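# Reorient the wooden block in the palm to match goal

## Task

The wooden block starts resting loose on the upturned palm. Rotate it using this hand alone (the wrist camera, its post and the arm's final link count as hand) until its orientation in the hand matches both goal pictures. If the block contacts anything outside the hand or leaves it, the task fails, and nothing may be knocked off the table. To finish, keep the block motionless for a short while, resting in the palm or fingers, clear of the wrist, the camera and its post, with the palm pointing straight up and no hand motor showing "moving" or "overload" or building toward a shutdown (a motor dead since the start is excepted), then declare it done.

## Robot and tools

Robot: one six-joint FANUC CRX arm carrying a sixteen-motor right hand (LEAP style: index, middle, ring, thumb). One camera, cam_wrist, a 616x616 fisheye on the hand. A loose object may occasionally get a small push from outside.

Frames. The scene frame has its origin on the table below the arm base, +z up, +y to the left when facing +x. Results report end_effector_position (metres) and end_effector_quat_wxyz of the hand point in that frame. The hand point sits in front of the palm where thumb and index/middle tips would pinch. Its own axes: +z runs along straightened fingers toward the tips, +x crosses the palm away from the thumb, +y points out of the palm face (face at y = -0.062 m). Finger knuckles are at z = -0.017 m, tips 0.139 m beyond; bending fingers moves tips toward +y. A rigid mast on the palm side spans x +0.05 to +0.10, z -0.16 to -0.11, up to y = +0.06 m and can collide. Fingertip rubber caps grip well; other surfaces are slippery. Palm straight up means hand point +y pointing along scene +z.

The 24-number row (every value in [-1, 1]), used by execute_actions and move:
1-6: dx, dy, dz, rx, ry, rz. An offset, not a pose, expressed in the hand point's own axes, measured from the hand point pose in the most recent result that reported it (before any such result, or for a second or later call within one reply, from wherever the robot is when the action begins). 1.0 equals 0.6 m for dx-dz and 180 degrees for rx-rz; rx, ry, rz form a single rotation vector. Every row in an action is measured from that same base, not from the row before. All zeros therefore drives back to that base; it is not a hold.
7-22: absolute goal angles for index_mcp, index_abd, index_pip, index_dip, middle_mcp, middle_abd, middle_pip, middle_dip, ring_mcp, ring_abd, ring_pip, ring_dip, thumb_cmc, thumb_axl, thumb_mcp, thumb_ipl, each scaled linearly between its two stops. Degrees at +1 / at -1, then the straight value: finger _mcp -18/+128, straight +0.75 (lower = curl toward palm); _abd -60/+60, straight 0.00 (lower = fingers swing away from thumb); _pip -29/+108, straight +0.58; _dip -21/+117, straight +0.70. thumb_cmc -20/+120, straight +0.71 (lower = thumb swings from beside the palm to across its front); thumb_axl -27/+140, straight +0.68 (rolls the thumb on its axis); thumb_mcp -69/+109, straight +0.23; thumb_ipl -77/+108, straight +0.17. With thumb_axl straight, lowering thumb_mcp/thumb_ipl curls the thumb toward +z; with thumb_axl at -0.40 they curl it in the direction thumb_cmc's -1 swings it.
23: current_limit, motor current cap, -1 = 0 mA to +1 = 550 mA (floor 11 mA); also caps hinge speed; well below 0 a finger may not lift itself.
24: speed, motor set-point rate = (speed+1)/2 x 5.9 rad/s (floor 0.001 of that). Start values: current_limit +0.4, speed -0.6. Last written values persist.

Tools.
execute_actions: {"actions": [...], "pictures": bool}. The list holds at most one item. Empty list: send nothing, return the state (with pictures). Action: {"rows": [1-15 rows], "steps": 4-15, default 15}; each control step is 1/30 s, one row per step, last row repeated to fill. Wait: {"steps": n} up to 300, counted from the previous result, so reply time eats into it. Pictures come only for an empty list or pictures: true. A refused call moves nothing.
move: {"target": one 24-number row, offsets as above; "speed": 0.002-0.5 m/s, default 0.25, rotation capped at twice that in rad/s}. Straight path of 0.5-10 s, shorter rotation direction, no obstacle avoidance; the hand may lag, wander or overshoot speed near a straight arm. Hand numbers go out at the start. Ends when the path is over and everything is at rest, or 5 s later. Result adds a "move:" line: done, off_target, moving, held or fault, plus limits (paced = pose clipped; held = some steps blocked, after which motion may jump fast) and distance from target. Includes pictures.
wait: {"seconds": 0-10}; sends nothing new.
zoom_image: {"camera": "cam_wrist", "region": [x0, y0, x1, y1]} pixels from the top-left, at most 504x504.
show_instructions: no arguments; shows the goal reference images.
read_manual: {"section": "licences"}; licence texts only.
Replying with no tool call also ends things.

Motion details. Each step the commanded pose is clipped to 70 mm and 16 degrees from the measured pose; after an action the arm continues only to the last clipped pose, so check the result and send the remainder. Position wins over orientation if both are impossible. Each action's result is taken 4 steps early; those steps run during your next reply. A "Hand target" line appears only when nothing is pending. "pose unreachable" and HELD mark steps changed or blocked by the clearance check.

Hand readings, one per motor in row order: hand_goal, hand_measured, hand_current_ma (positive pushes toward -1), hand_state (moving, goal, blocked, overload), hand_current_limit, hand_speed. A finger presses only when its goal lies past the contact surface. Current at or above 495 mA accumulates seconds (and drains below it); 5 s causes a 10 s shutdown. A motor reading overload from the very first result is dead throughout.

Avoid: letting the block fall or touch anything but the hand, hard or fast contact, targets past a firm surface (the arm is stiff). Torque at a joint's load limit (waist, shoulder, elbow 152 N m; forearm roll, wrist pitch, wrist roll 38 N m) or 150 N external force stops the arm 10 s and cancels the rest of the call; hand numbers sent during a stop are lost. A HAND FAULT line skips the remaining calls of that reply. MOTOR HOT warns of heat; an OVER-TEMPERATURE FAULT brakes the arm. Keep grips gentle and motions smooth.

Each tool is called after "Call:" by a JSON object that holds its "op" and its "data".

## Session

Call:
{"op": "show_instructions", "data": {}}

Call:
{"op": "execute_actions", "data": {"actions": []}}

Reference images for this scene: goal picture from the wrist camera place, goal picture looking into the palm.

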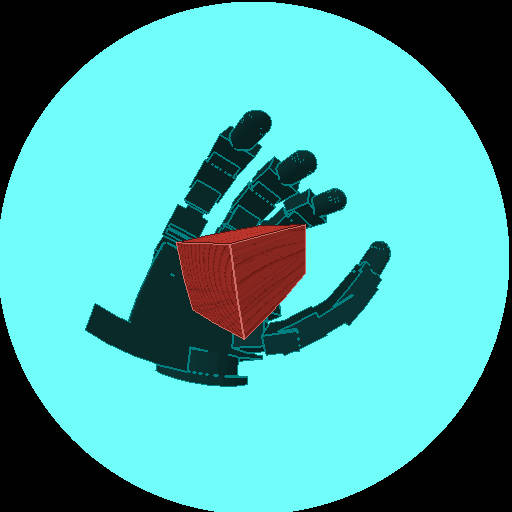

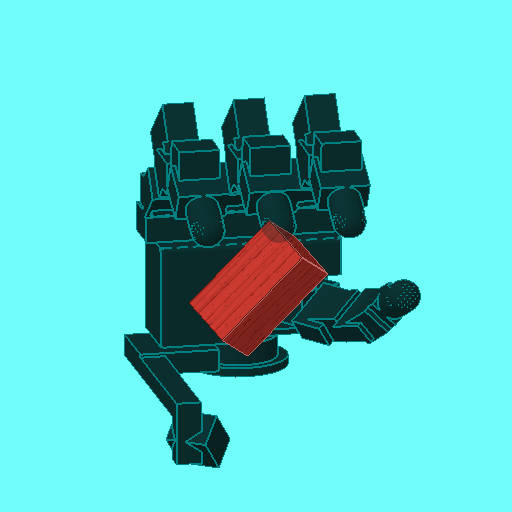

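Scene clock: 0.00 s of 4800.00 s.
end_effector_position=(+0.6016, +0.0084, +0.3990) hand_goal=(+0.046, +0.000, -0.008, +0.280, +0.046, +0.000, -0.008, +0.280, +0.046, +0.000, -0.008, +0.280, -0.104, +0.266, +0.032, -0.018) hand_measured=(+0.060, +0.000, -0.006, +0.282, +0.064, +0.000, -0.006, +0.282, +0.064, +0.000, -0.006, +0.282, -0.090, +0.270, +0.034, -0.016) hand_current_ma=(+85, +0, +14, +12, +95, +0, +14, +12, +93, +0, +14, +13, +71, +26, +12, +12) hand_state=(goal, goal, goal, goal, goal, goal, goal, goal, goal, goal, goal, goal, goal, goal, goal, goal) hand_current_limit=0.40 hand_speed=-0.60 end_effector_quat_wxyz=(+0.696, +0.704, +0.100, +0.097)
Joint positions: [ 0.451  0.588  0.353 -1.628  1.74   1.337]
Joint velocities: [-0.    -0.     0.001 -0.     0.    -0.001]
Hand target: +0.602, +0.008, +0.399; +0.696, +0.704, +0.100, +0.097
camera_calibration (this result's frames):
cam_wrist: T_world_to_cam=[[-0.758855, -0.210876, 0.616174, 0.250542], [-0.60219, 0.587494, -0.540573, 0.524612], [-0.248005, -0.78127, -0.57281, 0.50704], [0, 0, 0, 1]] pos_world=[0.63179, 0.140762, 0.419651]

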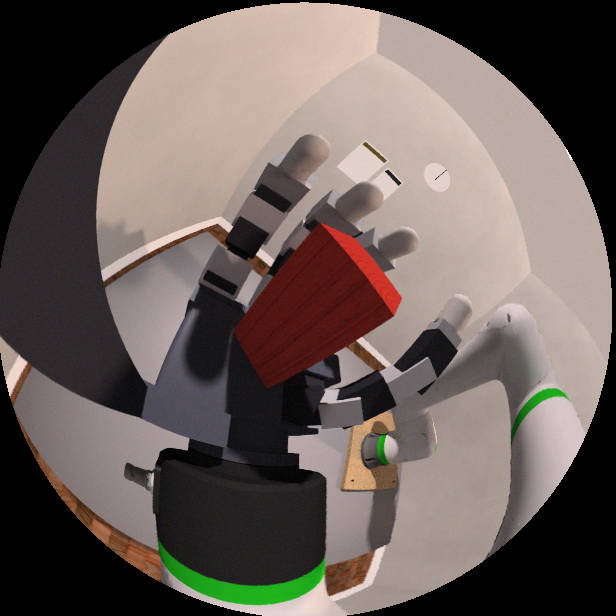

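Call:
{"op": "zoom_image", "data": {"camera": "cam_wrist", "region": [180, 180, 480, 440]}}

Region (180, 180, 480, 440) of cam_wrist's 616x616 image, scaled by 1.680, with more detail than that image has; it fills the top 437 rows of this view, and the rest is white.

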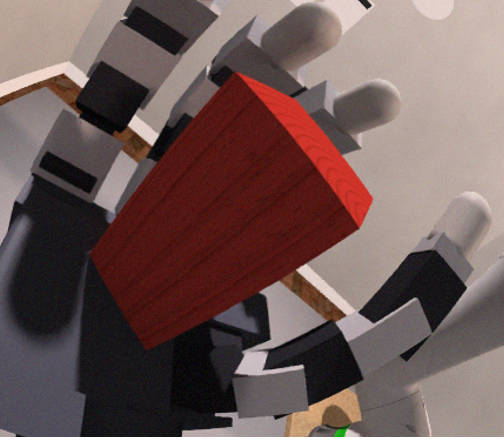

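Call:
{"op": "move", "data": {"target": [0,0,0,0,0,0, 0.068,0,-0.31,-0.72, 0.41,0,0.0,0.28, -0.548,-0.13,0.425,-0.2, -0.30,-0.60,0.0,-0.1, 0.5,-0.2]}}

Call:
{"op": "move", "data": {"target": [0,0,0,0,0,0, 0.068,0,-0.31,-0.72, 0.41,0,0.0,0.28, -0.548,-0.13,0.425,-0.71, -0.30,-0.60,0.0,-0.859, 0.5,-0.2]}}

Scene clock: 12.87 s of 4800.00 s.
end_effector_position=(+0.6016, +0.0084, +0.3990) hand_goal=(+0.068, +0.000, -0.310, -0.720, +0.410, +0.000, +0.000, +0.280, -0.548, -0.130, +0.426, -0.200, -0.300, -0.600, +0.000, -0.100) hand_measured=(+0.072, +0.000, -0.308, -0.718, +0.418, +0.000, +0.000, +0.282, -0.546, -0.128, +0.422, -0.198, -0.296, -0.598, +0.000, -0.098) hand_current_ma=(+25, +0, +8, +11, +46, +0, -5, +12, +12, +12, -18, +11, +24, +13, +3, +9) hand_state=(goal, goal, goal, goal, goal, goal, goal, goal, goal, goal, goal, goal, goal, goal, goal, goal) hand_current_limit=0.50 hand_speed=-0.20 end_effector_quat_wxyz=(+0.696, +0.704, +0.100, +0.097)
Joint positions: [ 0.451  0.588  0.353 -1.628  1.74   1.337]
Joint velocities: [-0. -0.  0. -0.  0. -0.]
Hand target: +0.602, +0.008, +0.399; +0.696, +0.704, +0.100, +0.097
Off the commanded pose: 0.000 m, 0 deg.
Kept back: nothing.
After step 90, 8.77 s passed at rest.
move: done
camera_calibration (this result's frames):
cam_wrist: T_world_to_cam=[[-0.758855, -0.210876, 0.616174, 0.250542], [-0.60219, 0.587494, -0.540573, 0.524612], [-0.248005, -0.78127, -0.57281, 0.50704], [0, 0, 0, 1]] pos_world=[0.63179, 0.140762, 0.419651]

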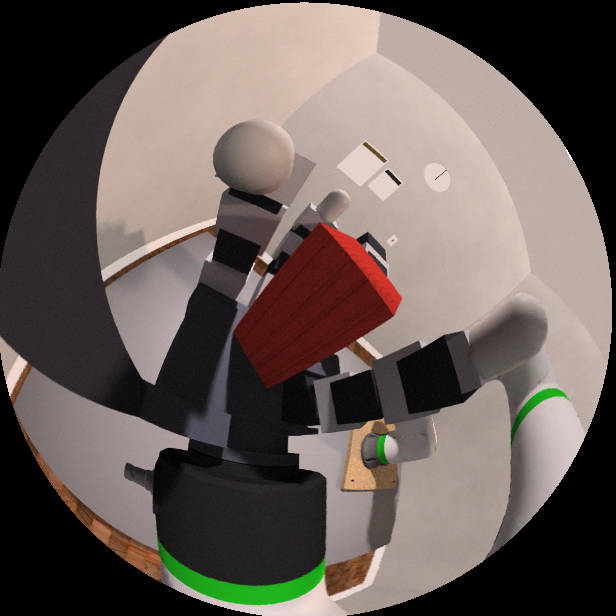

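Scene clock: 13.90 s of 4800.00 s.
end_effector_position=(+0.6016, +0.0084, +0.3990) hand_goal=(+0.068, +0.000, -0.310, -0.720, +0.410, +0.000, +0.000, +0.280, -0.548, -0.130, +0.426, -0.710, -0.300, -0.600, +0.000, -0.858) hand_measured=(+0.072, +0.000, -0.308, -0.718, +0.418, +0.000, +0.000, +0.282, -0.546, -0.128, +0.422, -0.708, -0.298, -0.598, +0.000, -0.858) hand_current_ma=(+25, +0, +8, +11, +46, +0, -5, +12, +12, +12, -18, +11, +13, +13, +2, +3) hand_state=(goal, goal, goal, goal, goal, goal, goal, goal, goal, goal, goal, goal, goal, goal, goal, goal) hand_current_limit=0.50 hand_speed=-0.20 end_effector_quat_wxyz=(+0.696, +0.704, +0.100, +0.097)
Joint positions: [ 0.451  0.588  0.353 -1.628  1.74   1.337]
Joint velocities: [-0.001 -0.     0.    -0.    -0.    -0.003]
Hand target: +0.602, +0.008, +0.399; +0.696, +0.704, +0.100, +0.097
Off the commanded pose: 0.000 m, 0 deg.
Kept back: nothing.
move: done
camera_calibration (this result's frames):
cam_wrist: T_world_to_cam=[[-0.758855, -0.210876, 0.616174, 0.250542], [-0.60219, 0.587494, -0.540572, 0.524612], [-0.248005, -0.78127, -0.57281, 0.50704], [0, 0, 0, 1]] pos_world=[0.63179, 0.140762, 0.419651]

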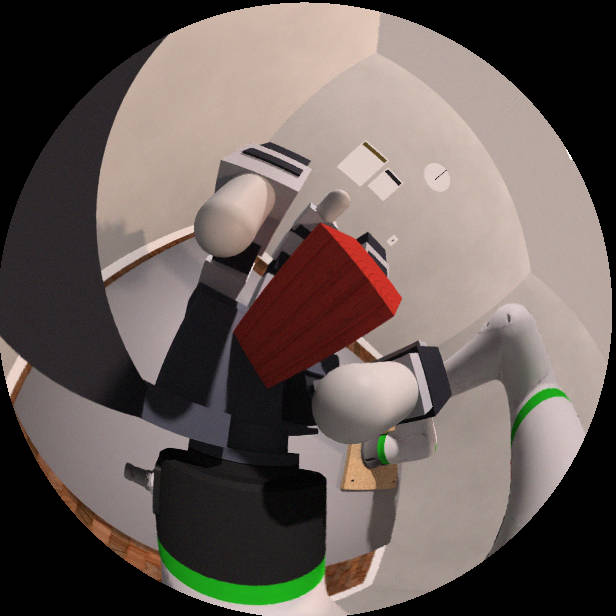

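Call:
{"op": "execute_actions", "data": {"actions": [{"rows": [
[0,0,0,0,0,0, 0.068,0,-0.31,-0.72, 0.41,0,0.0,0.28, -0.548,-0.07,0.425,-0.71, -0.30,-0.585,0.0,-0.859, 0.5,0],
[0,0,0,0,0,0, 0.068,0,-0.31,-0.72, 0.41,0,0.0,0.28, -0.548,-0.01,0.425,-0.71, -0.30,-0.57,0.0,-0.859, 0.5,0],
[0,0,0,0,0,0, 0.068,0,-0.31,-0.72, 0.41,0,0.0,0.28, -0.548,0.05,0.425,-0.71, -0.30,-0.555,0.0,-0.859, 0.5,0],
[0,0,0,0,0,0, 0.068,0,-0.31,-0.72, 0.41,0,0.0,0.28, -0.548,0.10,0.425,-0.71, -0.30,-0.54,0.0,-0.859, 0.5,0],
[0,0,0,0,0,0, 0.068,0,-0.31,-0.72, 0.41,0,0.0,0.28, -0.548,0.148,0.425,-0.71, -0.30,-0.526,0.0,-0.859, 0.5,0],
[0,0,0,0,0,0, 0.068,0,-0.31,-0.72, 0.41,0,0.0,0.28, -0.548,0.173,0.425,-0.71, -0.30,-0.515,0.0,-0.859, 0.5,0],
[0,0,0,0,0,0, 0.068,0,-0.31,-0.72, 0.41,0,0.0,0.28, -0.548,0.198,0.425,-0.71, -0.30,-0.504,0.0,-0.859, 0.5,0],
[0,0,0,0,0,0, 0.068,0,-0.31,-0.72, 0.41,0,0.0,0.28, -0.548,0.224,0.425,-0.71, -0.30,-0.494,0.0,-0.859, 0.5,0],
[0,0,0,0,0,0, 0.068,0,-0.31,-0.72, 0.41,0,0.0,0.28, -0.548,0.249,0.425,-0.71, -0.30,-0.483,0.0,-0.859, 0.5,0],
[0,0,0,0,0,0, 0.068,0,-0.31,-0.72, 0.41,0,0.0,0.28, -0.548,0.275,0.425,-0.71, -0.30,-0.472,0.0,-0.859, 0.5,0],
[0,0,0,0,0,0, 0.068,0,-0.31,-0.72, 0.41,0,0.0,0.28, -0.548,0.30,0.425,-0.71, -0.30,-0.461,0.0,-0.859, 0.5,0],
[0,0,0,0,0,0, 0.068,0,-0.31,-0.72, 0.41,0,0.0,0.28, -0.548,0.327,0.425,-0.71, -0.30,-0.45,0.0,-0.859, 0.5,0],
[0,0,0,0,0,0, 0.068,0,-0.31,-0.72, 0.41,0,0.0,0.28, -0.548,0.353,0.425,-0.71, -0.30,-0.44,0.0,-0.859, 0.5,0],
[0,0,0,0,0,0, 0.068,0,-0.31,-0.72, 0.41,0,0.0,0.28, -0.548,0.38,0.425,-0.71, -0.30,-0.429,0.0,-0.859, 0.5,0],
[0,0,0,0,0,0, 0.068,0,-0.31,-0.72, 0.41,0,0.0,0.28, -0.548,0.406,0.425,-0.71, -0.30,-0.418,0.0,-0.859, 0.5,0]
], "steps": 15}]}}

Call:
{"op": "wait", "data": {"seconds": 0.3}}

Scene clock: 14.90 s of 4800.00 s.
end_effector_position=(+0.6016, +0.0084, +0.3990) hand_goal=(+0.068, +0.000, -0.310, -0.720, +0.410, +0.000, +0.000, +0.280, -0.548, +0.300, +0.426, -0.710, -0.300, -0.460, +0.000, -0.858) hand_measured=(+0.072, +0.000, -0.308, -0.718, +0.418, +0.000, +0.000, +0.282, -0.546, +0.240, +0.422, -0.708, -0.298, -0.488, +0.000, -0.858) hand_current_ma=(+25, +0, +8, +11, +46, +0, -5, +12, +12, -58, -16, +11, +13, -54, +2, +3) hand_state=(goal, goal, goal, goal, goal, goal, goal, goal, goal, moving, goal, goal, goal, moving, goal, goal) hand_current_limit=0.50 hand_speed=0.00 end_effector_quat_wxyz=(+0.696, +0.704, +0.100, +0.097)
Joint positions: [ 0.451  0.588  0.353 -1.628  1.74   1.337]
Joint velocities: [-0.002  0.     0.     0.    -0.    -0.002]
Steps of this call (steps 1 to 19: nothing new was sent; steps 20 to 30: the first 11 steps of this action). Readings (end_effector_position | what the end effector reports):
20: (+0.6016, +0.0084, +0.3990) | hand_goal=(+0.068, +0.000, -0.310, -0.720, +0.410, +0.000, +0.000, +0.280, -0.548, -0.070, +0.426, -0.710, -0.300, -0.584, +0.000, -0.858) hand_measured=(+0.072, +0.000, -0.308, -0.718, +0.418, +0.000, +0.000, +0.282, -0.546, -0.128, +0.422, -0.708, -0.298, -0.598, +0.000, -0.858) hand_current_ma=(+25, +0, +8, +11, +46, +0, -5, +12, +12, +12, -18, +11, +13, +13, +2, +3) hand_state=(goal, goal, goal, goal, goal, goal, goal, goal, goal, moving, goal, goal, goal, moving, goal, goal) hand_current_limit=0.50 hand_speed=0.00
21: (+0.6016, +0.0084, +0.3990) | hand_goal=(+0.068, +0.000, -0.310, -0.720, +0.410, +0.000, +0.000, +0.280, -0.548, -0.010, +0.426, -0.710, -0.300, -0.570, +0.000, -0.858) hand_measured=(+0.072, +0.000, -0.308, -0.718, +0.418, +0.000, +0.000, +0.282, -0.546, -0.120, +0.422, -0.708, -0.298, -0.596, +0.000, -0.858) hand_current_ma=(+25, +0, +8, +11, +46, +0, -5, +12, +12, -116, -18, +11, +13, -44, +2, +3) hand_state=(goal, goal, goal, goal, goal, goal, goal, goal, goal, moving, goal, goal, goal, moving, goal, goal) hand_current_limit=0.50 hand_speed=0.00
23: (+0.6016, +0.0084, +0.3990) | hand_goal=(+0.068, +0.000, -0.310, -0.720, +0.410, +0.000, +0.000, +0.280, -0.548, +0.100, +0.426, -0.710, -0.300, -0.540, +0.000, -0.858) hand_measured=(+0.072, +0.000, -0.308, -0.718, +0.418, +0.000, +0.000, +0.282, -0.546, -0.038, +0.422, -0.708, -0.298, -0.574, +0.000, -0.858) hand_current_ma=(+25, +0, +8, +11, +46, +0, -5, +12, +12, -82, -18, +11, +13, -42, +2, +3) hand_state=(goal, goal, goal, goal, goal, goal, goal, goal, goal, moving, goal, goal, goal, moving, goal, goal) hand_current_limit=0.50 hand_speed=0.00
27: (+0.6016, +0.0084, +0.3990) | hand_goal=(+0.068, +0.000, -0.310, -0.720, +0.410, +0.000, +0.000, +0.280, -0.548, +0.224, +0.426, -0.710, -0.300, -0.494, +0.000, -0.858) hand_measured=(+0.072, +0.000, -0.308, -0.718, +0.418, +0.000, +0.000, +0.282, -0.546, +0.154, +0.422, -0.708, -0.298, -0.520, +0.000, -0.858) hand_current_ma=(+25, +0, +8, +11, +46, +0, -5, +12, +12, -31, -18, +11, +13, -29, +2, +3) hand_state=(goal, goal, goal, goal, goal, goal, goal, goal, goal, moving, goal, goal, goal, moving, goal, goal) hand_current_limit=0.50 hand_speed=0.00
30: the state above

Scene clock: 15.33 s of 4800.00 s.
end_effector_position=(+0.6016, +0.0084, +0.3990) hand_goal=(+0.068, +0.000, -0.310, -0.720, +0.410, +0.000, +0.000, +0.280, -0.548, +0.406, +0.426, -0.710, -0.300, -0.418, +0.000, -0.858) hand_measured=(+0.072, +0.000, -0.308, -0.718, +0.418, +0.000, +0.000, +0.282, -0.528, +0.390, +0.432, -0.708, -0.296, -0.442, +0.000, -0.858) hand_current_ma=(+25, +0, +8, +11, +46, +0, -5, +12, +107, -71, +32, +11, +21, -152, +2, +2) hand_state=(goal, goal, goal, goal, goal, goal, goal, goal, goal, goal, goal, goal, goal, blocked, goal, goal) hand_current_limit=0.50 hand_speed=0.00 end_effector_quat_wxyz=(+0.696, +0.704, +0.100, +0.097)
Joint positions: [ 0.451  0.588  0.353 -1.628  1.74   1.337]
Joint velocities: [ 0.001  0.     0.     0.    -0.    -0.002]
Hand target: +0.602, +0.008, +0.399; +0.696, +0.704, +0.100, +0.097
Off the commanded pose: 0.000 m, 0 deg.
Kept back: nothing.
Steps of this call (steps 1 to 4: the last 4 steps of your previous action; steps 5 to 13: nothing new was sent). Readings (end_effector_position | what the end effector reports):
1: (+0.6016, +0.0084, +0.3990) | hand_goal=(+0.068, +0.000, -0.310, -0.720, +0.410, +0.000, +0.000, +0.280, -0.548, +0.328, +0.426, -0.710, -0.300, -0.450, +0.000, -0.858) hand_measured=(+0.072, +0.000, -0.308, -0.718, +0.418, +0.000, +0.000, +0.282, -0.546, +0.264, +0.422, -0.708, -0.298, -0.478, +0.000, -0.858) hand_current_ma=(+25, +0, +8, +11, +46, +0, -5, +12, +12, -49, -18, +10, +13, -51, +2, +3) hand_state=(goal, goal, goal, goal, goal, goal, goal, goal, goal, moving, goal, goal, goal, moving, goal, goal) hand_current_limit=0.50 hand_speed=0.00
2: (+0.6016, +0.0084, +0.3990) | hand_goal=(+0.068, +0.000, -0.310, -0.720, +0.410, +0.000, +0.000, +0.280, -0.548, +0.354, +0.426, -0.710, -0.300, -0.440, +0.000, -0.858) hand_measured=(+0.072, +0.000, -0.308, -0.718, +0.418, +0.000, +0.000, +0.282, -0.546, +0.288, +0.424, -0.708, -0.298, -0.468, +0.000, -0.858) hand_current_ma=(+25, +0, +8, +11, +46, +0, -5, +12, +14, -67, -10, +11, +13, -60, +2, +3) hand_state=(goal, goal, goal, goal, goal, goal, goal, goal, goal, moving, moving, goal, goal, moving, goal, goal) hand_current_limit=0.50 hand_speed=0.00
4: (+0.6016, +0.0084, +0.3990) | hand_goal=(+0.068, +0.000, -0.310, -0.720, +0.410, +0.000, +0.000, +0.280, -0.548, +0.406, +0.426, -0.710, -0.300, -0.418, +0.000, -0.858) hand_measured=(+0.072, +0.000, -0.308, -0.718, +0.418, +0.000, +0.000, +0.282, -0.540, +0.336, +0.426, -0.708, -0.298, -0.456, +0.000, -0.858) hand_current_ma=(+25, +0, +8, +11, +46, +0, -5, +12, +76, -92, +19, +11, +16, -136, +2, +3) hand_state=(goal, goal, goal, goal, goal, goal, goal, goal, moving, moving, moving, goal, goal, moving, goal, goal) hand_current_limit=0.50 hand_speed=0.00
8: (+0.6016, +0.0084, +0.3990) | hand_goal=(+0.068, +0.000, -0.310, -0.720, +0.410, +0.000, +0.000, +0.280, -0.548, +0.406, +0.426, -0.710, -0.300, -0.418, +0.000, -0.858) hand_measured=(+0.072, +0.000, -0.308, -0.718, +0.418, +0.000, +0.000, +0.282, -0.528, +0.390, +0.432, -0.708, -0.296, -0.442, +0.000, -0.858) hand_current_ma=(+25, +0, +8, +11, +46, +0, -5, +12, +108, -69, +33, +11, +21, -152, +2, +2) hand_state=(goal, goal, goal, goal, goal, goal, goal, goal, goal, moving, goal, goal, goal, blocked, goal, goal) hand_current_limit=0.50 hand_speed=0.00
13: the state above
camera_calibration (this result's frames):
cam_wrist: T_world_to_cam=[[-0.758855, -0.210876, 0.616174, 0.250542], [-0.60219, 0.587494, -0.540572, 0.524612], [-0.248005, -0.78127, -0.57281, 0.50704], [0, 0, 0, 1]] pos_world=[0.63179, 0.140762, 0.419651]

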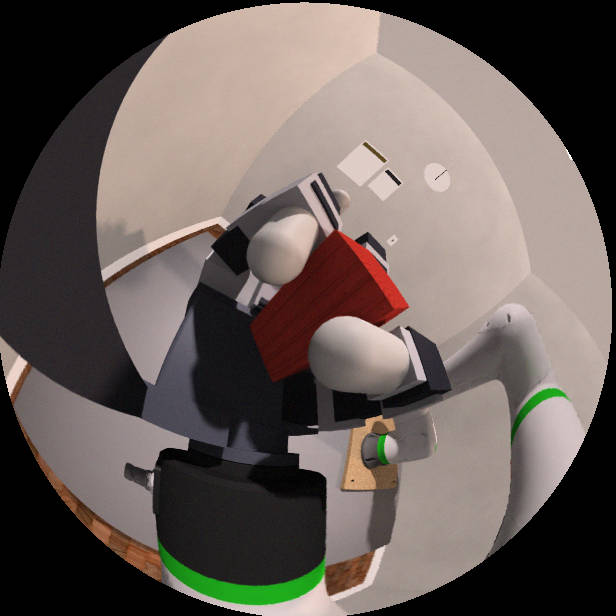

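Call:
{"op": "zoom_image", "data": {"camera": "cam_wrist", "region": [180, 160, 480, 440]}}

Region (180, 160, 480, 440) of cam_wrist's 616x616 image, scaled by 1.680, with more detail than that image has; it fills the top 470 rows of this view, and the rest is white.

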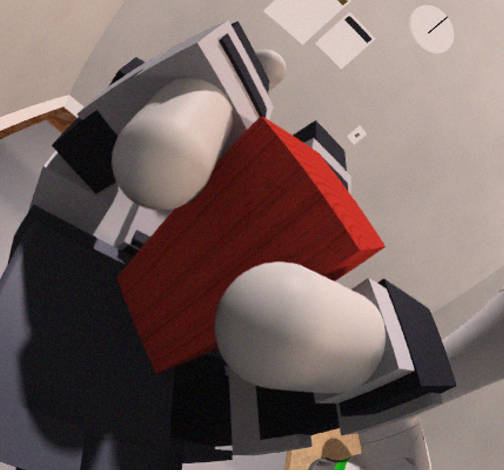

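Call:
{"op": "move", "data": {"target": [0,0,0,0,0,0, -0.068,0.445,-0.851,-0.503, 0.41,0,0.0,0.28, -0.54,0.39,0.428,-0.71, -0.30,-0.435,0.0,-0.859, 0.5,-0.3]}}

Scene clock: 17.27 s of 4800.00 s.
end_effector_position=(+0.6016, +0.0084, +0.3990) hand_goal=(-0.068, +0.446, -0.850, -0.502, +0.410, +0.000, +0.000, +0.280, -0.540, +0.390, +0.428, -0.710, -0.300, -0.434, +0.000, -0.858) hand_measured=(-0.060, +0.444, -0.850, -0.504, +0.418, +0.000, +0.000, +0.282, -0.526, +0.388, +0.432, -0.708, -0.296, -0.444, +0.000, -0.858) hand_current_ma=(+46, -12, +2, -17, +46, +0, -5, +12, +76, -7, +23, +10, +21, -58, +2, +2) hand_state=(goal, goal, goal, goal, goal, goal, goal, goal, goal, goal, goal, goal, goal, goal, goal, goal) hand_current_limit=0.50 hand_speed=-0.30 end_effector_quat_wxyz=(+0.696, +0.704, +0.100, +0.097)
Joint positions: [ 0.451  0.588  0.353 -1.628  1.74   1.337]
Joint velocities: [ 0.001  0.    -0.     0.     0.     0.   ]
Hand target: +0.602, +0.008, +0.399; +0.696, +0.704, +0.100, +0.097
Off the commanded pose: 0.000 m, 0 deg.
Kept back: nothing.
move: done
camera_calibration (this result's frames):
cam_wrist: T_world_to_cam=[[-0.758855, -0.210876, 0.616174, 0.250542], [-0.60219, 0.587494, -0.540573, 0.524612], [-0.248004, -0.78127, -0.57281, 0.50704], [0, 0, 0, 1]] pos_world=[0.63179, 0.140762, 0.419651]

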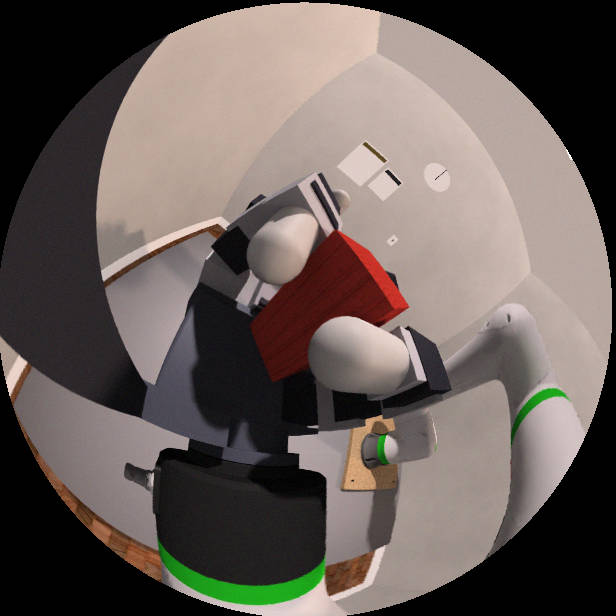

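Call:
{"op": "execute_actions", "data": {"actions": [{"rows": [
[0,0,0,0,0,0, -0.082,0.48,-0.856,-0.49, 0.41,0,0.0,0.28, -0.54,0.39,0.428,-0.71, -0.30,-0.435,0.0,-0.859, 0.6,0],
[0,0,0,0,0,0, -0.096,0.515,-0.861,-0.478, 0.41,0,0.0,0.28, -0.54,0.39,0.428,-0.71, -0.30,-0.435,0.0,-0.859, 0.6,0],
[0,0,0,0,0,0, -0.11,0.55,-0.866,-0.466, 0.41,0,0.0,0.28, -0.54,0.39,0.428,-0.71, -0.30,-0.435,0.0,-0.859, 0.6,0],
[0,0,0,0,0,0, -0.124,0.585,-0.872,-0.454, 0.41,0,0.0,0.28, -0.54,0.39,0.428,-0.71, -0.30,-0.435,0.0,-0.859, 0.6,0],
[0,0,0,0,0,0, -0.138,0.62,-0.877,-0.442, 0.41,0,0.0,0.28, -0.54,0.39,0.428,-0.71, -0.30,-0.435,0.0,-0.859, 0.6,0],
[0,0,0,0,0,0, -0.152,0.65,-0.882,-0.43, 0.41,0,0.0,0.28, -0.54,0.39,0.428,-0.71, -0.30,-0.435,0.0,-0.859, 0.6,0],
[0,0,0,0,0,0, -0.165,0.68,-0.887,-0.418, 0.41,0,0.0,0.28, -0.54,0.39,0.428,-0.71, -0.30,-0.435,0.0,-0.859, 0.6,0],
[0,0,0,0,0,0, -0.178,0.712,-0.892,-0.406, 0.41,0,0.0,0.28, -0.54,0.39,0.428,-0.71, -0.30,-0.435,0.0,-0.859, 0.6,0],
[0,0,0,0,0,0, -0.192,0.744,-0.905,-0.382, 0.41,0,0.0,0.28, -0.54,0.39,0.428,-0.71, -0.30,-0.435,0.0,-0.859, 0.6,0],
[0,0,0,0,0,0, -0.205,0.775,-0.918,-0.359, 0.41,0,0.0,0.28, -0.54,0.39,0.428,-0.71, -0.30,-0.435,0.0,-0.859, 0.6,0],
[0,0,0,0,0,0, -0.219,0.807,-0.932,-0.335, 0.41,0,0.0,0.28, -0.54,0.39,0.428,-0.71, -0.30,-0.435,0.0,-0.859, 0.6,0],
[0,0,0,0,0,0, -0.233,0.838,-0.945,-0.311, 0.41,0,0.0,0.28, -0.54,0.39,0.428,-0.71, -0.30,-0.435,0.0,-0.859, 0.6,0],
[0,0,0,0,0,0, -0.247,0.87,-0.958,-0.287, 0.41,0,0.0,0.28, -0.54,0.39,0.428,-0.71, -0.30,-0.435,0.0,-0.859, 0.6,0],
[0,0,0,0,0,0, -0.26,0.90,-0.972,-0.264, 0.41,0,0.0,0.28, -0.54,0.39,0.428,-0.71, -0.30,-0.435,0.0,-0.859, 0.6,0],
[0,0,0,0,0,0, -0.274,0.933,-0.985,-0.24, 0.41,0,0.0,0.28, -0.54,0.39,0.428,-0.71, -0.30,-0.435,0.0,-0.859, 0.6,0]
], "steps": 15}]}}

Call:
{"op": "wait", "data": {"seconds": 0.3}}

Scene clock: 18.23 s of 4800.00 s.
end_effector_position=(+0.6016, +0.0084, +0.3990) hand_goal=(-0.218, +0.808, -0.932, -0.334, +0.410, +0.000, +0.000, +0.280, -0.540, +0.390, +0.428, -0.710, -0.300, -0.434, +0.000, -0.858) hand_measured=(-0.184, +0.722, -0.910, -0.404, +0.418, +0.000, +0.000, +0.282, -0.526, +0.384, +0.432, -0.708, -0.296, -0.444, +0.002, -0.856) hand_current_ma=(+26, -119, -26, -139, +46, +0, -5, +12, +78, -30, +23, +10, +24, -68, +14, +9) hand_state=(moving, moving, moving, moving, goal, goal, goal, goal, goal, moving, goal, goal, goal, goal, goal, goal) hand_current_limit=0.60 hand_speed=0.00 end_effector_quat_wxyz=(+0.696, +0.704, +0.100, +0.097)
Joint positions: [ 0.451  0.588  0.353 -1.628  1.74   1.337]
Joint velocities: [ 0.    -0.     0.    -0.    -0.     0.001]
Steps of this call (steps 1 to 18: nothing new was sent; steps 19 to 29: the first 11 steps of this action). Readings (end_effector_position | what the end effector reports):
19: (+0.6016, +0.0084, +0.3990) | hand_goal=(-0.082, +0.480, -0.856, -0.490, +0.410, +0.000, +0.000, +0.280, -0.540, +0.390, +0.428, -0.710, -0.300, -0.434, +0.000, -0.858) hand_measured=(-0.060, +0.444, -0.850, -0.504, +0.418, +0.000, +0.000, +0.282, -0.526, +0.388, +0.432, -0.708, -0.296, -0.444, +0.000, -0.858) hand_current_ma=(+46, -12, +2, -17, +46, +0, -5, +12, +76, -7, +23, +10, +21, -58, +2, +2) hand_state=(moving, moving, moving, moving, goal, goal, goal, goal, goal, goal, goal, goal, goal, goal, goal, goal) hand_current_limit=0.60 hand_speed=0.00
20: (+0.6016, +0.0084, +0.3990) | hand_goal=(-0.096, +0.516, -0.860, -0.478, +0.410, +0.000, +0.000, +0.280, -0.540, +0.390, +0.428, -0.710, -0.300, -0.434, +0.000, -0.858) hand_measured=(-0.062, +0.450, -0.850, -0.502, +0.418, +0.000, +0.000, +0.282, -0.526, +0.388, +0.432, -0.708, -0.296, -0.444, +0.000, -0.858) hand_current_ma=(+78, -58, +12, -36, +46, +0, -5, +12, +76, -7, +23, +10, +21, -58, +2, +2) hand_state=(moving, moving, moving, moving, goal, goal, goal, goal, goal, goal, goal, goal, goal, goal, goal, goal) hand_current_limit=0.60 hand_speed=0.00
22: (+0.6016, +0.0084, +0.3990) | hand_goal=(-0.124, +0.586, -0.872, -0.454, +0.410, +0.000, +0.000, +0.280, -0.540, +0.390, +0.428, -0.710, -0.300, -0.434, +0.000, -0.858) hand_measured=(-0.084, +0.506, -0.858, -0.484, +0.418, +0.000, +0.000, +0.282, -0.526, +0.388, +0.432, -0.708, -0.296, -0.444, +0.000, -0.858) hand_current_ma=(+66, -55, +8, -40, +46, +0, -5, +12, +76, -7, +23, +10, +21, -58, +2, +2) hand_state=(moving, moving, moving, moving, goal, goal, goal, goal, goal, goal, goal, goal, goal, goal, goal, goal) hand_current_limit=0.60 hand_speed=0.00
26: (+0.6016, +0.0084, +0.3990) | hand_goal=(-0.178, +0.712, -0.892, -0.406, +0.410, +0.000, +0.000, +0.280, -0.540, +0.390, +0.428, -0.710, -0.300, -0.434, +0.000, -0.858) hand_measured=(-0.140, +0.630, -0.884, -0.446, +0.418, +0.000, +0.000, +0.282, -0.526, +0.386, +0.432, -0.708, -0.296, -0.444, +0.000, -0.858) hand_current_ma=(+51, -95, -25, -105, +46, +0, -5, +12, +76, -20, +23, +10, +21, -64, +8, +5) hand_state=(moving, moving, moving, moving, goal, goal, goal, goal, goal, goal, goal, goal, goal, goal, goal, goal) hand_current_limit=0.60 hand_speed=0.00
29: the state above

Scene clock: 18.67 s of 4800.00 s.
end_effector_position=(+0.6016, +0.0084, +0.3990) hand_goal=(-0.274, +0.934, -0.984, -0.240, +0.410, +0.000, +0.000, +0.280, -0.540, +0.390, +0.428, -0.710, -0.300, -0.434, +0.000, -0.858) hand_measured=(-0.276, +0.912, -0.994, -0.258, +0.418, +0.000, +0.000, +0.282, -0.526, +0.384, +0.432, -0.708, -0.296, -0.444, +0.002, -0.856) hand_current_ma=(-15, -112, -54, -102, +46, +0, -5, +12, +77, -29, +23, +10, +25, -68, +14, +9) hand_state=(goal, blocked, goal, goal, goal, goal, goal, goal, goal, goal, goal, goal, goal, goal, goal, goal) hand_current_limit=0.60 hand_speed=0.00 end_effector_quat_wxyz=(+0.696, +0.704, +0.100, +0.097)
Joint positions: [ 0.451  0.588  0.353 -1.628  1.74   1.337]
Joint velocities: [ 0.     0.    -0.001  0.     0.     0.001]
Hand target: +0.602, +0.008, +0.399; +0.696, +0.704, +0.100, +0.097
Off the commanded pose: 0.000 m, 0 deg.
Kept back: nothing.
Steps of this call (steps 1 to 4: the last 4 steps of your previous action; steps 5 to 13: nothing new was sent). Readings (end_effector_position | what the end effector reports):
1: (+0.6016, +0.0084, +0.3990) | hand_goal=(-0.232, +0.838, -0.944, -0.310, +0.410, +0.000, +0.000, +0.280, -0.540, +0.390, +0.428, -0.710, -0.300, -0.434, +0.000, -0.858) hand_measured=(-0.198, +0.752, -0.924, -0.382, +0.418, +0.000, +0.000, +0.282, -0.526, +0.384, +0.432, -0.708, -0.296, -0.444, +0.002, -0.856) hand_current_ma=(+25, -126, -30, -139, +46, +0, -5, +12, +77, -31, +23, +10, +26, -68, +15, +9) hand_state=(moving, moving, moving, moving, goal, goal, goal, goal, goal, moving, goal, goal, goal, goal, goal, goal) hand_current_limit=0.60 hand_speed=0.00
2: (+0.6016, +0.0084, +0.3990) | hand_goal=(-0.246, +0.870, -0.958, -0.286, +0.410, +0.000, +0.000, +0.280, -0.540, +0.390, +0.428, -0.710, -0.300, -0.434, +0.000, -0.858) hand_measured=(-0.214, +0.782, -0.938, -0.358, +0.418, +0.000, +0.000, +0.282, -0.526, +0.384, +0.432, -0.708, -0.296, -0.444, +0.002, -0.856) hand_current_ma=(+20, -127, -35, -138, +46, +0, -5, +12, +77, -30, +23, +10, +26, -68, +15, +9) hand_state=(moving, moving, moving, moving, goal, goal, goal, goal, goal, goal, goal, goal, goal, goal, goal, goal) hand_current_limit=0.60 hand_speed=0.00
4: (+0.6016, +0.0084, +0.3990) | hand_goal=(-0.274, +0.934, -0.984, -0.240, +0.410, +0.000, +0.000, +0.280, -0.540, +0.390, +0.428, -0.710, -0.300, -0.434, +0.000, -0.858) hand_measured=(-0.242, +0.842, -0.964, -0.310, +0.418, +0.000, +0.000, +0.282, -0.526, +0.384, +0.432, -0.708, -0.296, -0.444, +0.002, -0.856) hand_current_ma=(+12, -134, -34, -130, +46, +0, -5, +12, +77, -29, +23, +10, +25, -68, +14, +9) hand_state=(moving, moving, moving, moving, goal, goal, goal, goal, goal, goal, goal, goal, goal, goal, goal, goal) hand_current_limit=0.60 hand_speed=0.00
8: (+0.6016, +0.0084, +0.3990) | hand_goal=(-0.274, +0.934, -0.984, -0.240, +0.410, +0.000, +0.000, +0.280, -0.540, +0.390, +0.428, -0.710, -0.300, -0.434, +0.000, -0.858) hand_measured=(-0.276, +0.910, -0.994, -0.258, +0.418, +0.000, +0.000, +0.282, -0.526, +0.384, +0.432, -0.708, -0.296, -0.444, +0.002, -0.856) hand_current_ma=(-17, -111, -56, -101, +46, +0, -5, +12, +77, -29, +23, +10, +25, -68, +14, +9) hand_state=(moving, moving, moving, moving, goal, goal, goal, goal, goal, goal, goal, goal, goal, goal, goal, goal) hand_current_limit=0.60 hand_speed=0.00
13: the state above
camera_calibration (this result's frames):
cam_wrist: T_world_to_cam=[[-0.758855, -0.210876, 0.616174, 0.250542], [-0.60219, 0.587494, -0.540572, 0.524612], [-0.248005, -0.78127, -0.57281, 0.50704], [0, 0, 0, 1]] pos_world=[0.63179, 0.140762, 0.419651]

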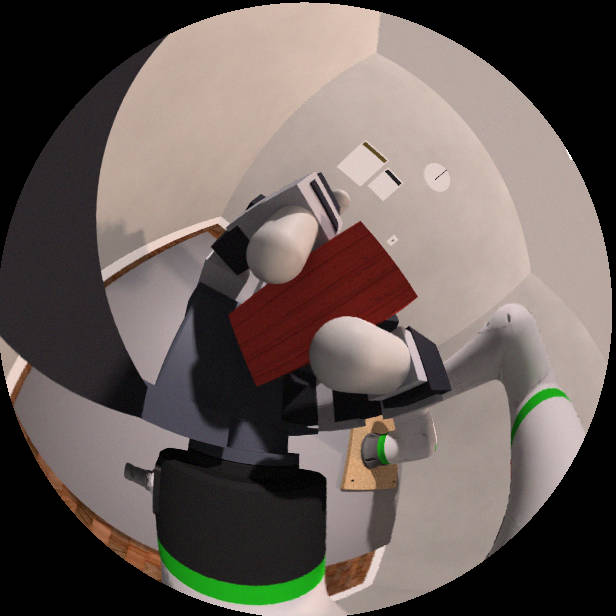

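Call:
{"op": "zoom_image", "data": {"camera": "cam_wrist", "region": [180, 160, 480, 440]}}

Region (180, 160, 480, 440) of cam_wrist's 616x616 image, scaled by 1.680, with more detail than that image has; it fills the top 470 rows of this view, and the rest is white.

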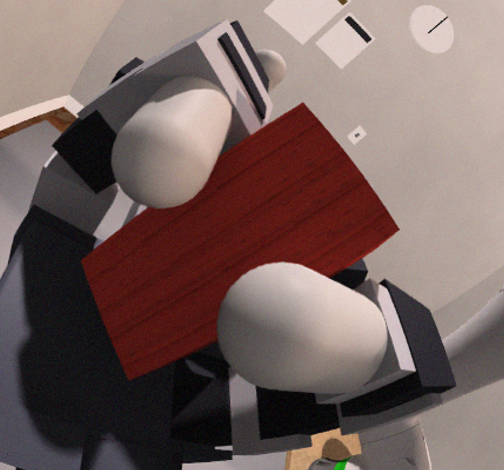

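Call:
{"op": "execute_actions", "data": {"actions": [{"rows": [
[0,0,0,0,0,0, -0.274,0.92,-0.99,-0.25, 0.41,0,0.0,0.28, -0.536,0.404,0.43,-0.71, -0.288,-0.428,-0.006,-0.859, 0.6,0],
[0,0,0,0,0,0, -0.274,0.92,-0.99,-0.25, 0.41,0,0.0,0.28, -0.532,0.419,0.431,-0.709, -0.276,-0.422,-0.012,-0.859, 0.6,0],
[0,0,0,0,0,0, -0.274,0.92,-0.99,-0.25, 0.41,0,0.0,0.28, -0.528,0.433,0.433,-0.708, -0.265,-0.415,-0.017,-0.859, 0.6,0],
[0,0,0,0,0,0, -0.274,0.92,-0.99,-0.25, 0.41,0,0.0,0.28, -0.524,0.447,0.434,-0.707, -0.253,-0.408,-0.023,-0.859, 0.6,0],
[0,0,0,0,0,0, -0.274,0.92,-0.99,-0.25, 0.41,0,0.0,0.28, -0.52,0.462,0.436,-0.707, -0.241,-0.402,-0.029,-0.859, 0.6,0],
[0,0,0,0,0,0, -0.274,0.92,-0.99,-0.25, 0.41,0,0.0,0.28, -0.516,0.476,0.437,-0.706, -0.229,-0.395,-0.035,-0.859, 0.6,0],
[0,0,0,0,0,0, -0.274,0.92,-0.99,-0.25, 0.41,0,0.0,0.28, -0.512,0.49,0.439,-0.705, -0.217,-0.388,-0.041,-0.859, 0.6,0],
[0,0,0,0,0,0, -0.274,0.92,-0.99,-0.25, 0.41,0,0.0,0.28, -0.507,0.505,0.44,-0.705, -0.206,-0.382,-0.046,-0.859, 0.6,0],
[0,0,0,0,0,0, -0.274,0.92,-0.99,-0.25, 0.41,0,0.0,0.28, -0.503,0.519,0.442,-0.704, -0.194,-0.375,-0.052,-0.859, 0.6,0],
[0,0,0,0,0,0, -0.274,0.92,-0.99,-0.25, 0.41,0,0.0,0.28, -0.499,0.533,0.443,-0.703, -0.182,-0.368,-0.058,-0.859, 0.6,0],
[0,0,0,0,0,0, -0.274,0.92,-0.99,-0.25, 0.41,0,0.0,0.28, -0.495,0.548,0.445,-0.703, -0.17,-0.362,-0.064,-0.859, 0.6,0],
[0,0,0,0,0,0, -0.274,0.92,-0.99,-0.25, 0.41,0,0.0,0.28, -0.491,0.562,0.446,-0.702, -0.158,-0.355,-0.07,-0.859, 0.6,0],
[0,0,0,0,0,0, -0.274,0.92,-0.99,-0.25, 0.41,0,0.0,0.28, -0.487,0.576,0.448,-0.701, -0.147,-0.348,-0.075,-0.859, 0.6,0],
[0,0,0,0,0,0, -0.274,0.92,-0.99,-0.25, 0.41,0,0.0,0.28, -0.483,0.59,0.449,-0.70, -0.135,-0.342,-0.081,-0.859, 0.6,0],
[0,0,0,0,0,0, -0.274,0.92,-0.99,-0.25, 0.41,0,0.0,0.28, -0.479,0.605,0.451,-0.70, -0.123,-0.335,-0.087,-0.859, 0.6,0]
], "steps": 15}]}}

Call:
{"op": "wait", "data": {"seconds": 0.3}}

Scene clock: 20.37 s of 4800.00 s.
end_effector_position=(+0.6016, +0.0084, +0.3990) hand_goal=(-0.274, +0.920, -0.990, -0.250, +0.410, +0.000, +0.000, +0.280, -0.494, +0.548, +0.446, -0.702, -0.170, -0.362, -0.064, -0.858) hand_measured=(-0.280, +0.910, -1.000, -0.258, +0.418, +0.000, +0.000, +0.282, -0.496, +0.496, +0.442, -0.706, -0.194, -0.394, -0.040, -0.856) hand_current_ma=(-39, -56, -48, -44, +46, +0, -5, +12, +39, -116, +5, -8, +0, -120, +80, +9) hand_state=(moving, moving, goal, goal, goal, goal, goal, goal, moving, moving, moving, moving, moving, moving, moving, goal) hand_current_limit=0.60 hand_speed=0.00 end_effector_quat_wxyz=(+0.696, +0.704, +0.100, +0.097)
Joint positions: [ 0.451  0.588  0.353 -1.628  1.74   1.337]
Joint velocities: [-0.001 -0.    -0.    -0.     0.    -0.   ]
Steps of this call (steps 1 to 40: nothing new was sent; steps 41 to 51: the first 11 steps of this action). Readings (end_effector_position | what the end effector reports):
41: (+0.6016, +0.0084, +0.3990) | hand_goal=(-0.274, +0.920, -0.990, -0.250, +0.410, +0.000, +0.000, +0.280, -0.536, +0.404, +0.430, -0.710, -0.288, -0.428, -0.006, -0.858) hand_measured=(-0.276, +0.912, -0.994, -0.258, +0.418, +0.000, +0.000, +0.282, -0.526, +0.384, +0.432, -0.708, -0.296, -0.444, +0.002, -0.856) hand_current_ma=(-15, -112, -54, -102, +46, +0, -5, +12, +77, -29, +23, +10, +25, -68, +14, +9) hand_state=(goal, moving, moving, moving, goal, goal, goal, goal, moving, moving, moving, goal, moving, moving, moving, goal) hand_current_limit=0.60 hand_speed=0.00
42: (+0.6016, +0.0084, +0.3990) | hand_goal=(-0.274, +0.920, -0.990, -0.250, +0.410, +0.000, +0.000, +0.280, -0.532, +0.420, +0.432, -0.708, -0.276, -0.422, -0.012, -0.858) hand_measured=(-0.276, +0.912, -0.996, -0.258, +0.418, +0.000, +0.000, +0.282, -0.526, +0.384, +0.432, -0.708, -0.294, -0.444, +0.002, -0.856) hand_current_ma=(-15, -31, -38, -32, +46, +0, -5, +12, +52, -90, +10, +10, -8, -111, +54, +9) hand_state=(goal, moving, moving, moving, goal, goal, goal, goal, moving, moving, moving, moving, moving, moving, moving, goal) hand_current_limit=0.60 hand_speed=0.00
44: (+0.6016, +0.0084, +0.3990) | hand_goal=(-0.274, +0.920, -0.990, -0.250, +0.410, +0.000, +0.000, +0.280, -0.524, +0.448, +0.434, -0.706, -0.252, -0.408, -0.022, -0.858) hand_measured=(-0.276, +0.910, -0.998, -0.258, +0.418, +0.000, +0.000, +0.282, -0.524, +0.400, +0.434, -0.708, -0.276, -0.438, -0.004, -0.856) hand_current_ma=(-15, -45, -42, -42, +46, +0, -5, +12, +30, -97, +1, +0, -3, -120, +64, +9) hand_state=(goal, goal, moving, goal, goal, goal, goal, goal, moving, moving, moving, moving, moving, moving, moving, goal) hand_current_limit=0.60 hand_speed=0.00
48: (+0.6016, +0.0084, +0.3990) | hand_goal=(-0.274, +0.920, -0.990, -0.250, +0.410, +0.000, +0.000, +0.280, -0.506, +0.506, +0.440, -0.704, -0.206, -0.382, -0.046, -0.858) hand_measured=(-0.278, +0.910, -1.000, -0.258, +0.418, +0.000, +0.000, +0.282, -0.510, +0.456, +0.438, -0.708, -0.228, -0.414, -0.024, -0.856) hand_current_ma=(-28, -46, -48, -44, +46, +0, -5, +12, +30, -91, +1, -13, +0, -120, +74, +9) hand_state=(goal, goal, goal, goal, goal, goal, goal, goal, moving, moving, moving, goal, moving, moving, moving, goal) hand_current_limit=0.60 hand_speed=0.00
51: the state above

Scene clock: 20.80 s of 4800.00 s.
end_effector_position=(+0.6016, +0.0084, +0.3990) hand_goal=(-0.274, +0.920, -0.990, -0.250, +0.410, +0.000, +0.000, +0.280, -0.478, +0.606, +0.452, -0.700, -0.122, -0.334, -0.086, -0.858) hand_measured=(-0.280, +0.908, -0.996, -0.258, +0.418, +0.000, +0.000, +0.282, -0.466, +0.536, +0.448, -0.702, -0.130, -0.376, -0.080, -0.852) hand_current_ma=(-36, -62, -32, -44, +46, +0, -5, +12, +66, -304, -23, -11, -37, -271, +44, +35) hand_state=(goal, goal, goal, goal, goal, goal, goal, goal, goal, blocked, goal, goal, goal, blocked, goal, goal) hand_current_limit=0.60 hand_speed=0.00 end_effector_quat_wxyz=(+0.696, +0.704, +0.100, +0.097)
Joint positions: [ 0.451  0.588  0.353 -1.628  1.74   1.337]
Joint velocities: [-0.001 -0.    -0.    -0.    -0.     0.002]
Hand target: +0.602, +0.008, +0.399; +0.696, +0.704, +0.100, +0.097
Off the commanded pose: 0.000 m, 0 deg.
Kept back: nothing.
Steps of this call (steps 1 to 4: the last 4 steps of your previous action; steps 5 to 13: nothing new was sent). Readings (end_effector_position | what the end effector reports):
1: (+0.6016, +0.0084, +0.3990) | hand_goal=(-0.274, +0.920, -0.990, -0.250, +0.410, +0.000, +0.000, +0.280, -0.490, +0.562, +0.446, -0.702, -0.158, -0.354, -0.070, -0.858) hand_measured=(-0.280, +0.908, -1.000, -0.258, +0.418, +0.000, +0.000, +0.282, -0.492, +0.506, +0.444, -0.704, -0.182, -0.388, -0.046, -0.856) hand_current_ma=(-36, -64, -48, -44, +46, +0, -5, +12, +38, -146, +5, +0, -15, -148, +70, +16) hand_state=(goal, moving, goal, goal, goal, goal, goal, goal, moving, moving, moving, moving, moving, moving, moving, moving) hand_current_limit=0.60 hand_speed=0.00
2: (+0.6016, +0.0084, +0.3990) | hand_goal=(-0.274, +0.920, -0.990, -0.250, +0.410, +0.000, +0.000, +0.280, -0.486, +0.576, +0.448, -0.700, -0.146, -0.348, -0.074, -0.858) hand_measured=(-0.280, +0.908, -1.000, -0.258, +0.418, +0.000, +0.000, +0.282, -0.486, +0.514, +0.446, -0.702, -0.174, -0.386, -0.054, -0.856) hand_current_ma=(-36, -64, -48, -44, +46, +0, -5, +12, +42, -192, +3, -3, -31, -190, +56, +22) hand_state=(goal, moving, goal, goal, goal, goal, goal, goal, moving, moving, moving, moving, moving, moving, moving, moving) hand_current_limit=0.60 hand_speed=0.00
4: (+0.6016, +0.0084, +0.3990) | hand_goal=(-0.274, +0.920, -0.990, -0.250, +0.410, +0.000, +0.000, +0.280, -0.478, +0.606, +0.452, -0.700, -0.122, -0.334, -0.086, -0.858) hand_measured=(-0.280, +0.908, -1.000, -0.258, +0.418, +0.000, +0.000, +0.282, -0.478, +0.526, +0.448, -0.702, -0.154, -0.380, -0.066, -0.854) hand_current_ma=(-36, -62, -48, -44, +46, +0, -5, +12, +49, -268, -13, -11, -57, -241, +48, +30) hand_state=(goal, goal, goal, goal, goal, goal, goal, goal, moving, moving, moving, goal, moving, moving, moving, goal) hand_current_limit=0.60 hand_speed=0.00
8: (+0.6016, +0.0084, +0.3990) | hand_goal=(-0.274, +0.920, -0.990, -0.250, +0.410, +0.000, +0.000, +0.280, -0.478, +0.606, +0.452, -0.700, -0.122, -0.334, -0.086, -0.858) hand_measured=(-0.280, +0.908, -0.996, -0.258, +0.418, +0.000, +0.000, +0.282, -0.466, +0.536, +0.448, -0.702, -0.130, -0.376, -0.080, -0.852) hand_current_ma=(-36, -62, -31, -44, +46, +0, -5, +12, +66, -305, -23, -11, -36, -272, +44, +35) hand_state=(goal, goal, moving, goal, goal, goal, goal, goal, goal, blocked, goal, goal, moving, blocked, goal, goal) hand_current_limit=0.60 hand_speed=0.00
13: the state above
camera_calibration (this result's frames):
cam_wrist: T_world_to_cam=[[-0.758855, -0.210876, 0.616174, 0.250542], [-0.60219, 0.587494, -0.540573, 0.524612], [-0.248005, -0.78127, -0.57281, 0.50704], [0, 0, 0, 1]] pos_world=[0.63179, 0.140762, 0.419651]

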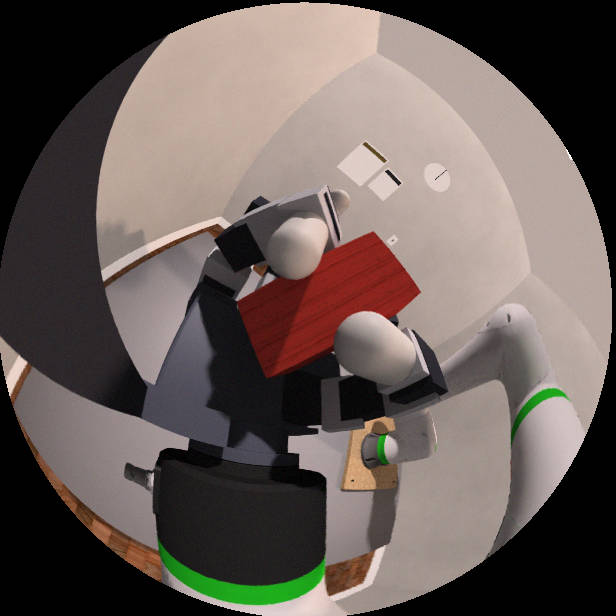

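Call:
{"op": "zoom_image", "data": {"camera": "cam_wrist", "region": [180, 160, 480, 440]}}

Region (180, 160, 480, 440) of cam_wrist's 616x616 image, scaled by 1.680, with more detail than that image has; it fills the top 470 rows of this view, and the rest is white.

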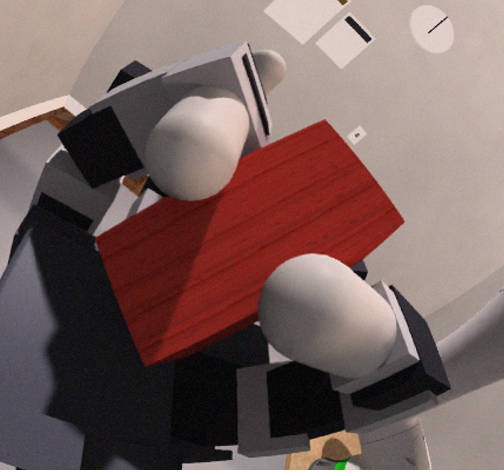

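Call:
{"op": "move", "data": {"target": [0,0,0,0,0,0, -0.278,0.91,-0.995,-0.256, 0.41,0,0.0,0.28, -0.47,0.44,0.45,-0.70, -0.13,-0.41,-0.082,-0.855, 0.6,-0.8]}}

Scene clock: 23.20 s of 4800.00 s.
end_effector_position=(+0.6016, +0.0084, +0.3990) hand_goal=(-0.278, +0.910, -0.994, -0.256, +0.410, +0.000, +0.000, +0.280, -0.470, +0.440, +0.450, -0.700, -0.130, -0.410, -0.082, -0.854) hand_measured=(-0.280, +0.908, -0.994, -0.258, +0.418, +0.000, +0.000, +0.282, -0.466, +0.448, +0.448, -0.702, -0.130, -0.408, -0.082, -0.854) hand_current_ma=(-11, -13, -4, -14, +47, +0, -5, +12, +24, +38, -12, -11, -3, +14, +5, +3) hand_state=(goal, goal, goal, goal, goal, goal, goal, goal, goal, goal, goal, goal, goal, goal, goal, goal) hand_current_limit=0.60 hand_speed=-0.80 end_effector_quat_wxyz=(+0.696, +0.704, +0.100, +0.097)
Joint positions: [ 0.451  0.588  0.353 -1.628  1.74   1.337]
Joint velocities: [ 0. -0.  0.  0.  0.  0.]
Hand target: +0.602, +0.008, +0.399; +0.696, +0.704, +0.100, +0.097
Off the commanded pose: 0.000 m, 0 deg.
Kept back: nothing.
move: done
camera_calibration (this result's frames):
cam_wrist: T_world_to_cam=[[-0.758855, -0.210876, 0.616174, 0.250542], [-0.60219, 0.587494, -0.540573, 0.524612], [-0.248004, -0.78127, -0.57281, 0.50704], [0, 0, 0, 1]] pos_world=[0.63179, 0.140762, 0.419651]

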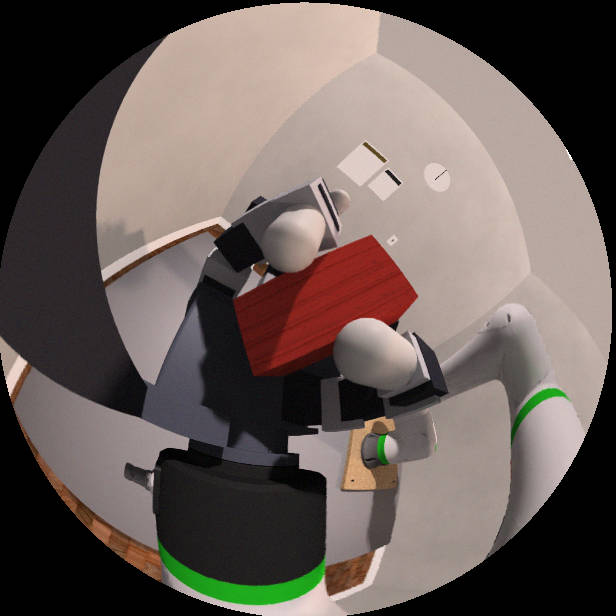

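Call:
{"op": "zoom_image", "data": {"camera": "cam_wrist", "region": [180, 160, 480, 440]}}

Region (180, 160, 480, 440) of cam_wrist's 616x616 image, scaled by 1.680, with more detail than that image has; it fills the top 470 rows of this view, and the rest is white.

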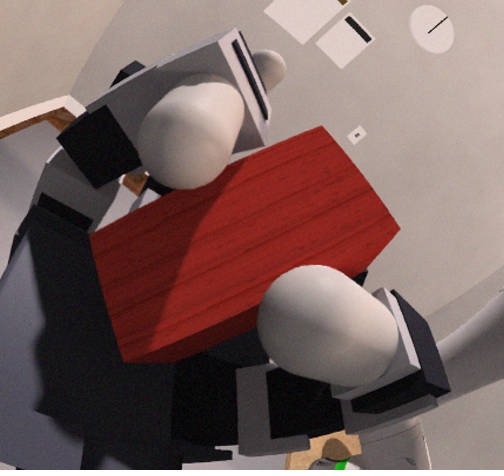

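Call:
{"op": "move", "data": {"target": [0,0,0,0,0,0, 0.137,0.503,-1.0,-0.362, 0.41,0,0.0,0.28, -0.47,0.15,0.45,-0.70, -0.13,-0.40,-0.082,-0.855, 0.6,-0.8]}}

Scene clock: 25.90 s of 4800.00 s.
end_effector_position=(+0.6016, +0.0084, +0.3990) hand_goal=(+0.138, +0.504, -1.000, -0.362, +0.410, +0.000, +0.000, +0.280, -0.470, +0.150, +0.450, -0.700, -0.130, -0.400, -0.082, -0.854) hand_measured=(+0.140, +0.506, -1.000, -0.360, +0.418, +0.000, +0.000, +0.282, -0.466, +0.156, +0.448, -0.702, -0.130, -0.402, -0.082, -0.854) hand_current_ma=(+12, +14, +1, +10, +47, +0, -5, +12, +24, +23, -12, -11, -3, -13, +5, +3) hand_state=(goal, goal, goal, goal, goal, goal, goal, goal, goal, goal, goal, goal, goal, goal, goal, goal) hand_current_limit=0.60 hand_speed=-0.80 end_effector_quat_wxyz=(+0.696, +0.704, +0.100, +0.097)
Joint positions: [ 0.451  0.588  0.353 -1.628  1.74   1.337]
Joint velocities: [-0. -0.  0.  0. -0. -0.]
Hand target: +0.602, +0.008, +0.399; +0.696, +0.704, +0.100, +0.097
Off the commanded pose: 0.000 m, 0 deg.
Kept back: nothing.
move: done
camera_calibration (this result's frames):
cam_wrist: T_world_to_cam=[[-0.758855, -0.210876, 0.616174, 0.250542], [-0.60219, 0.587494, -0.540573, 0.524612], [-0.248005, -0.78127, -0.57281, 0.50704], [0, 0, 0, 1]] pos_world=[0.63179, 0.140762, 0.419651]

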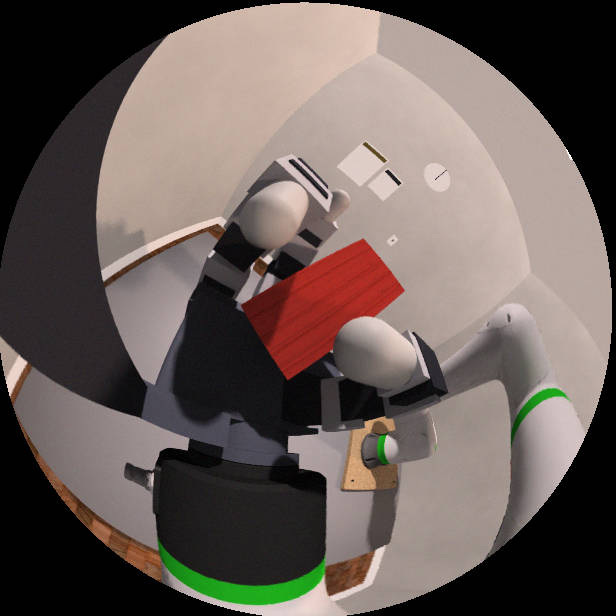

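Call:
{"op": "zoom_image", "data": {"camera": "cam_wrist", "region": [180, 160, 480, 440]}}

Region (180, 160, 480, 440) of cam_wrist's 616x616 image, scaled by 1.680, with more detail than that image has; it fills the top 470 rows of this view, and the rest is white.

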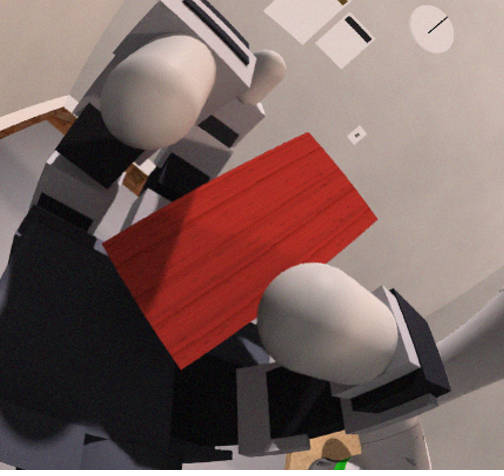

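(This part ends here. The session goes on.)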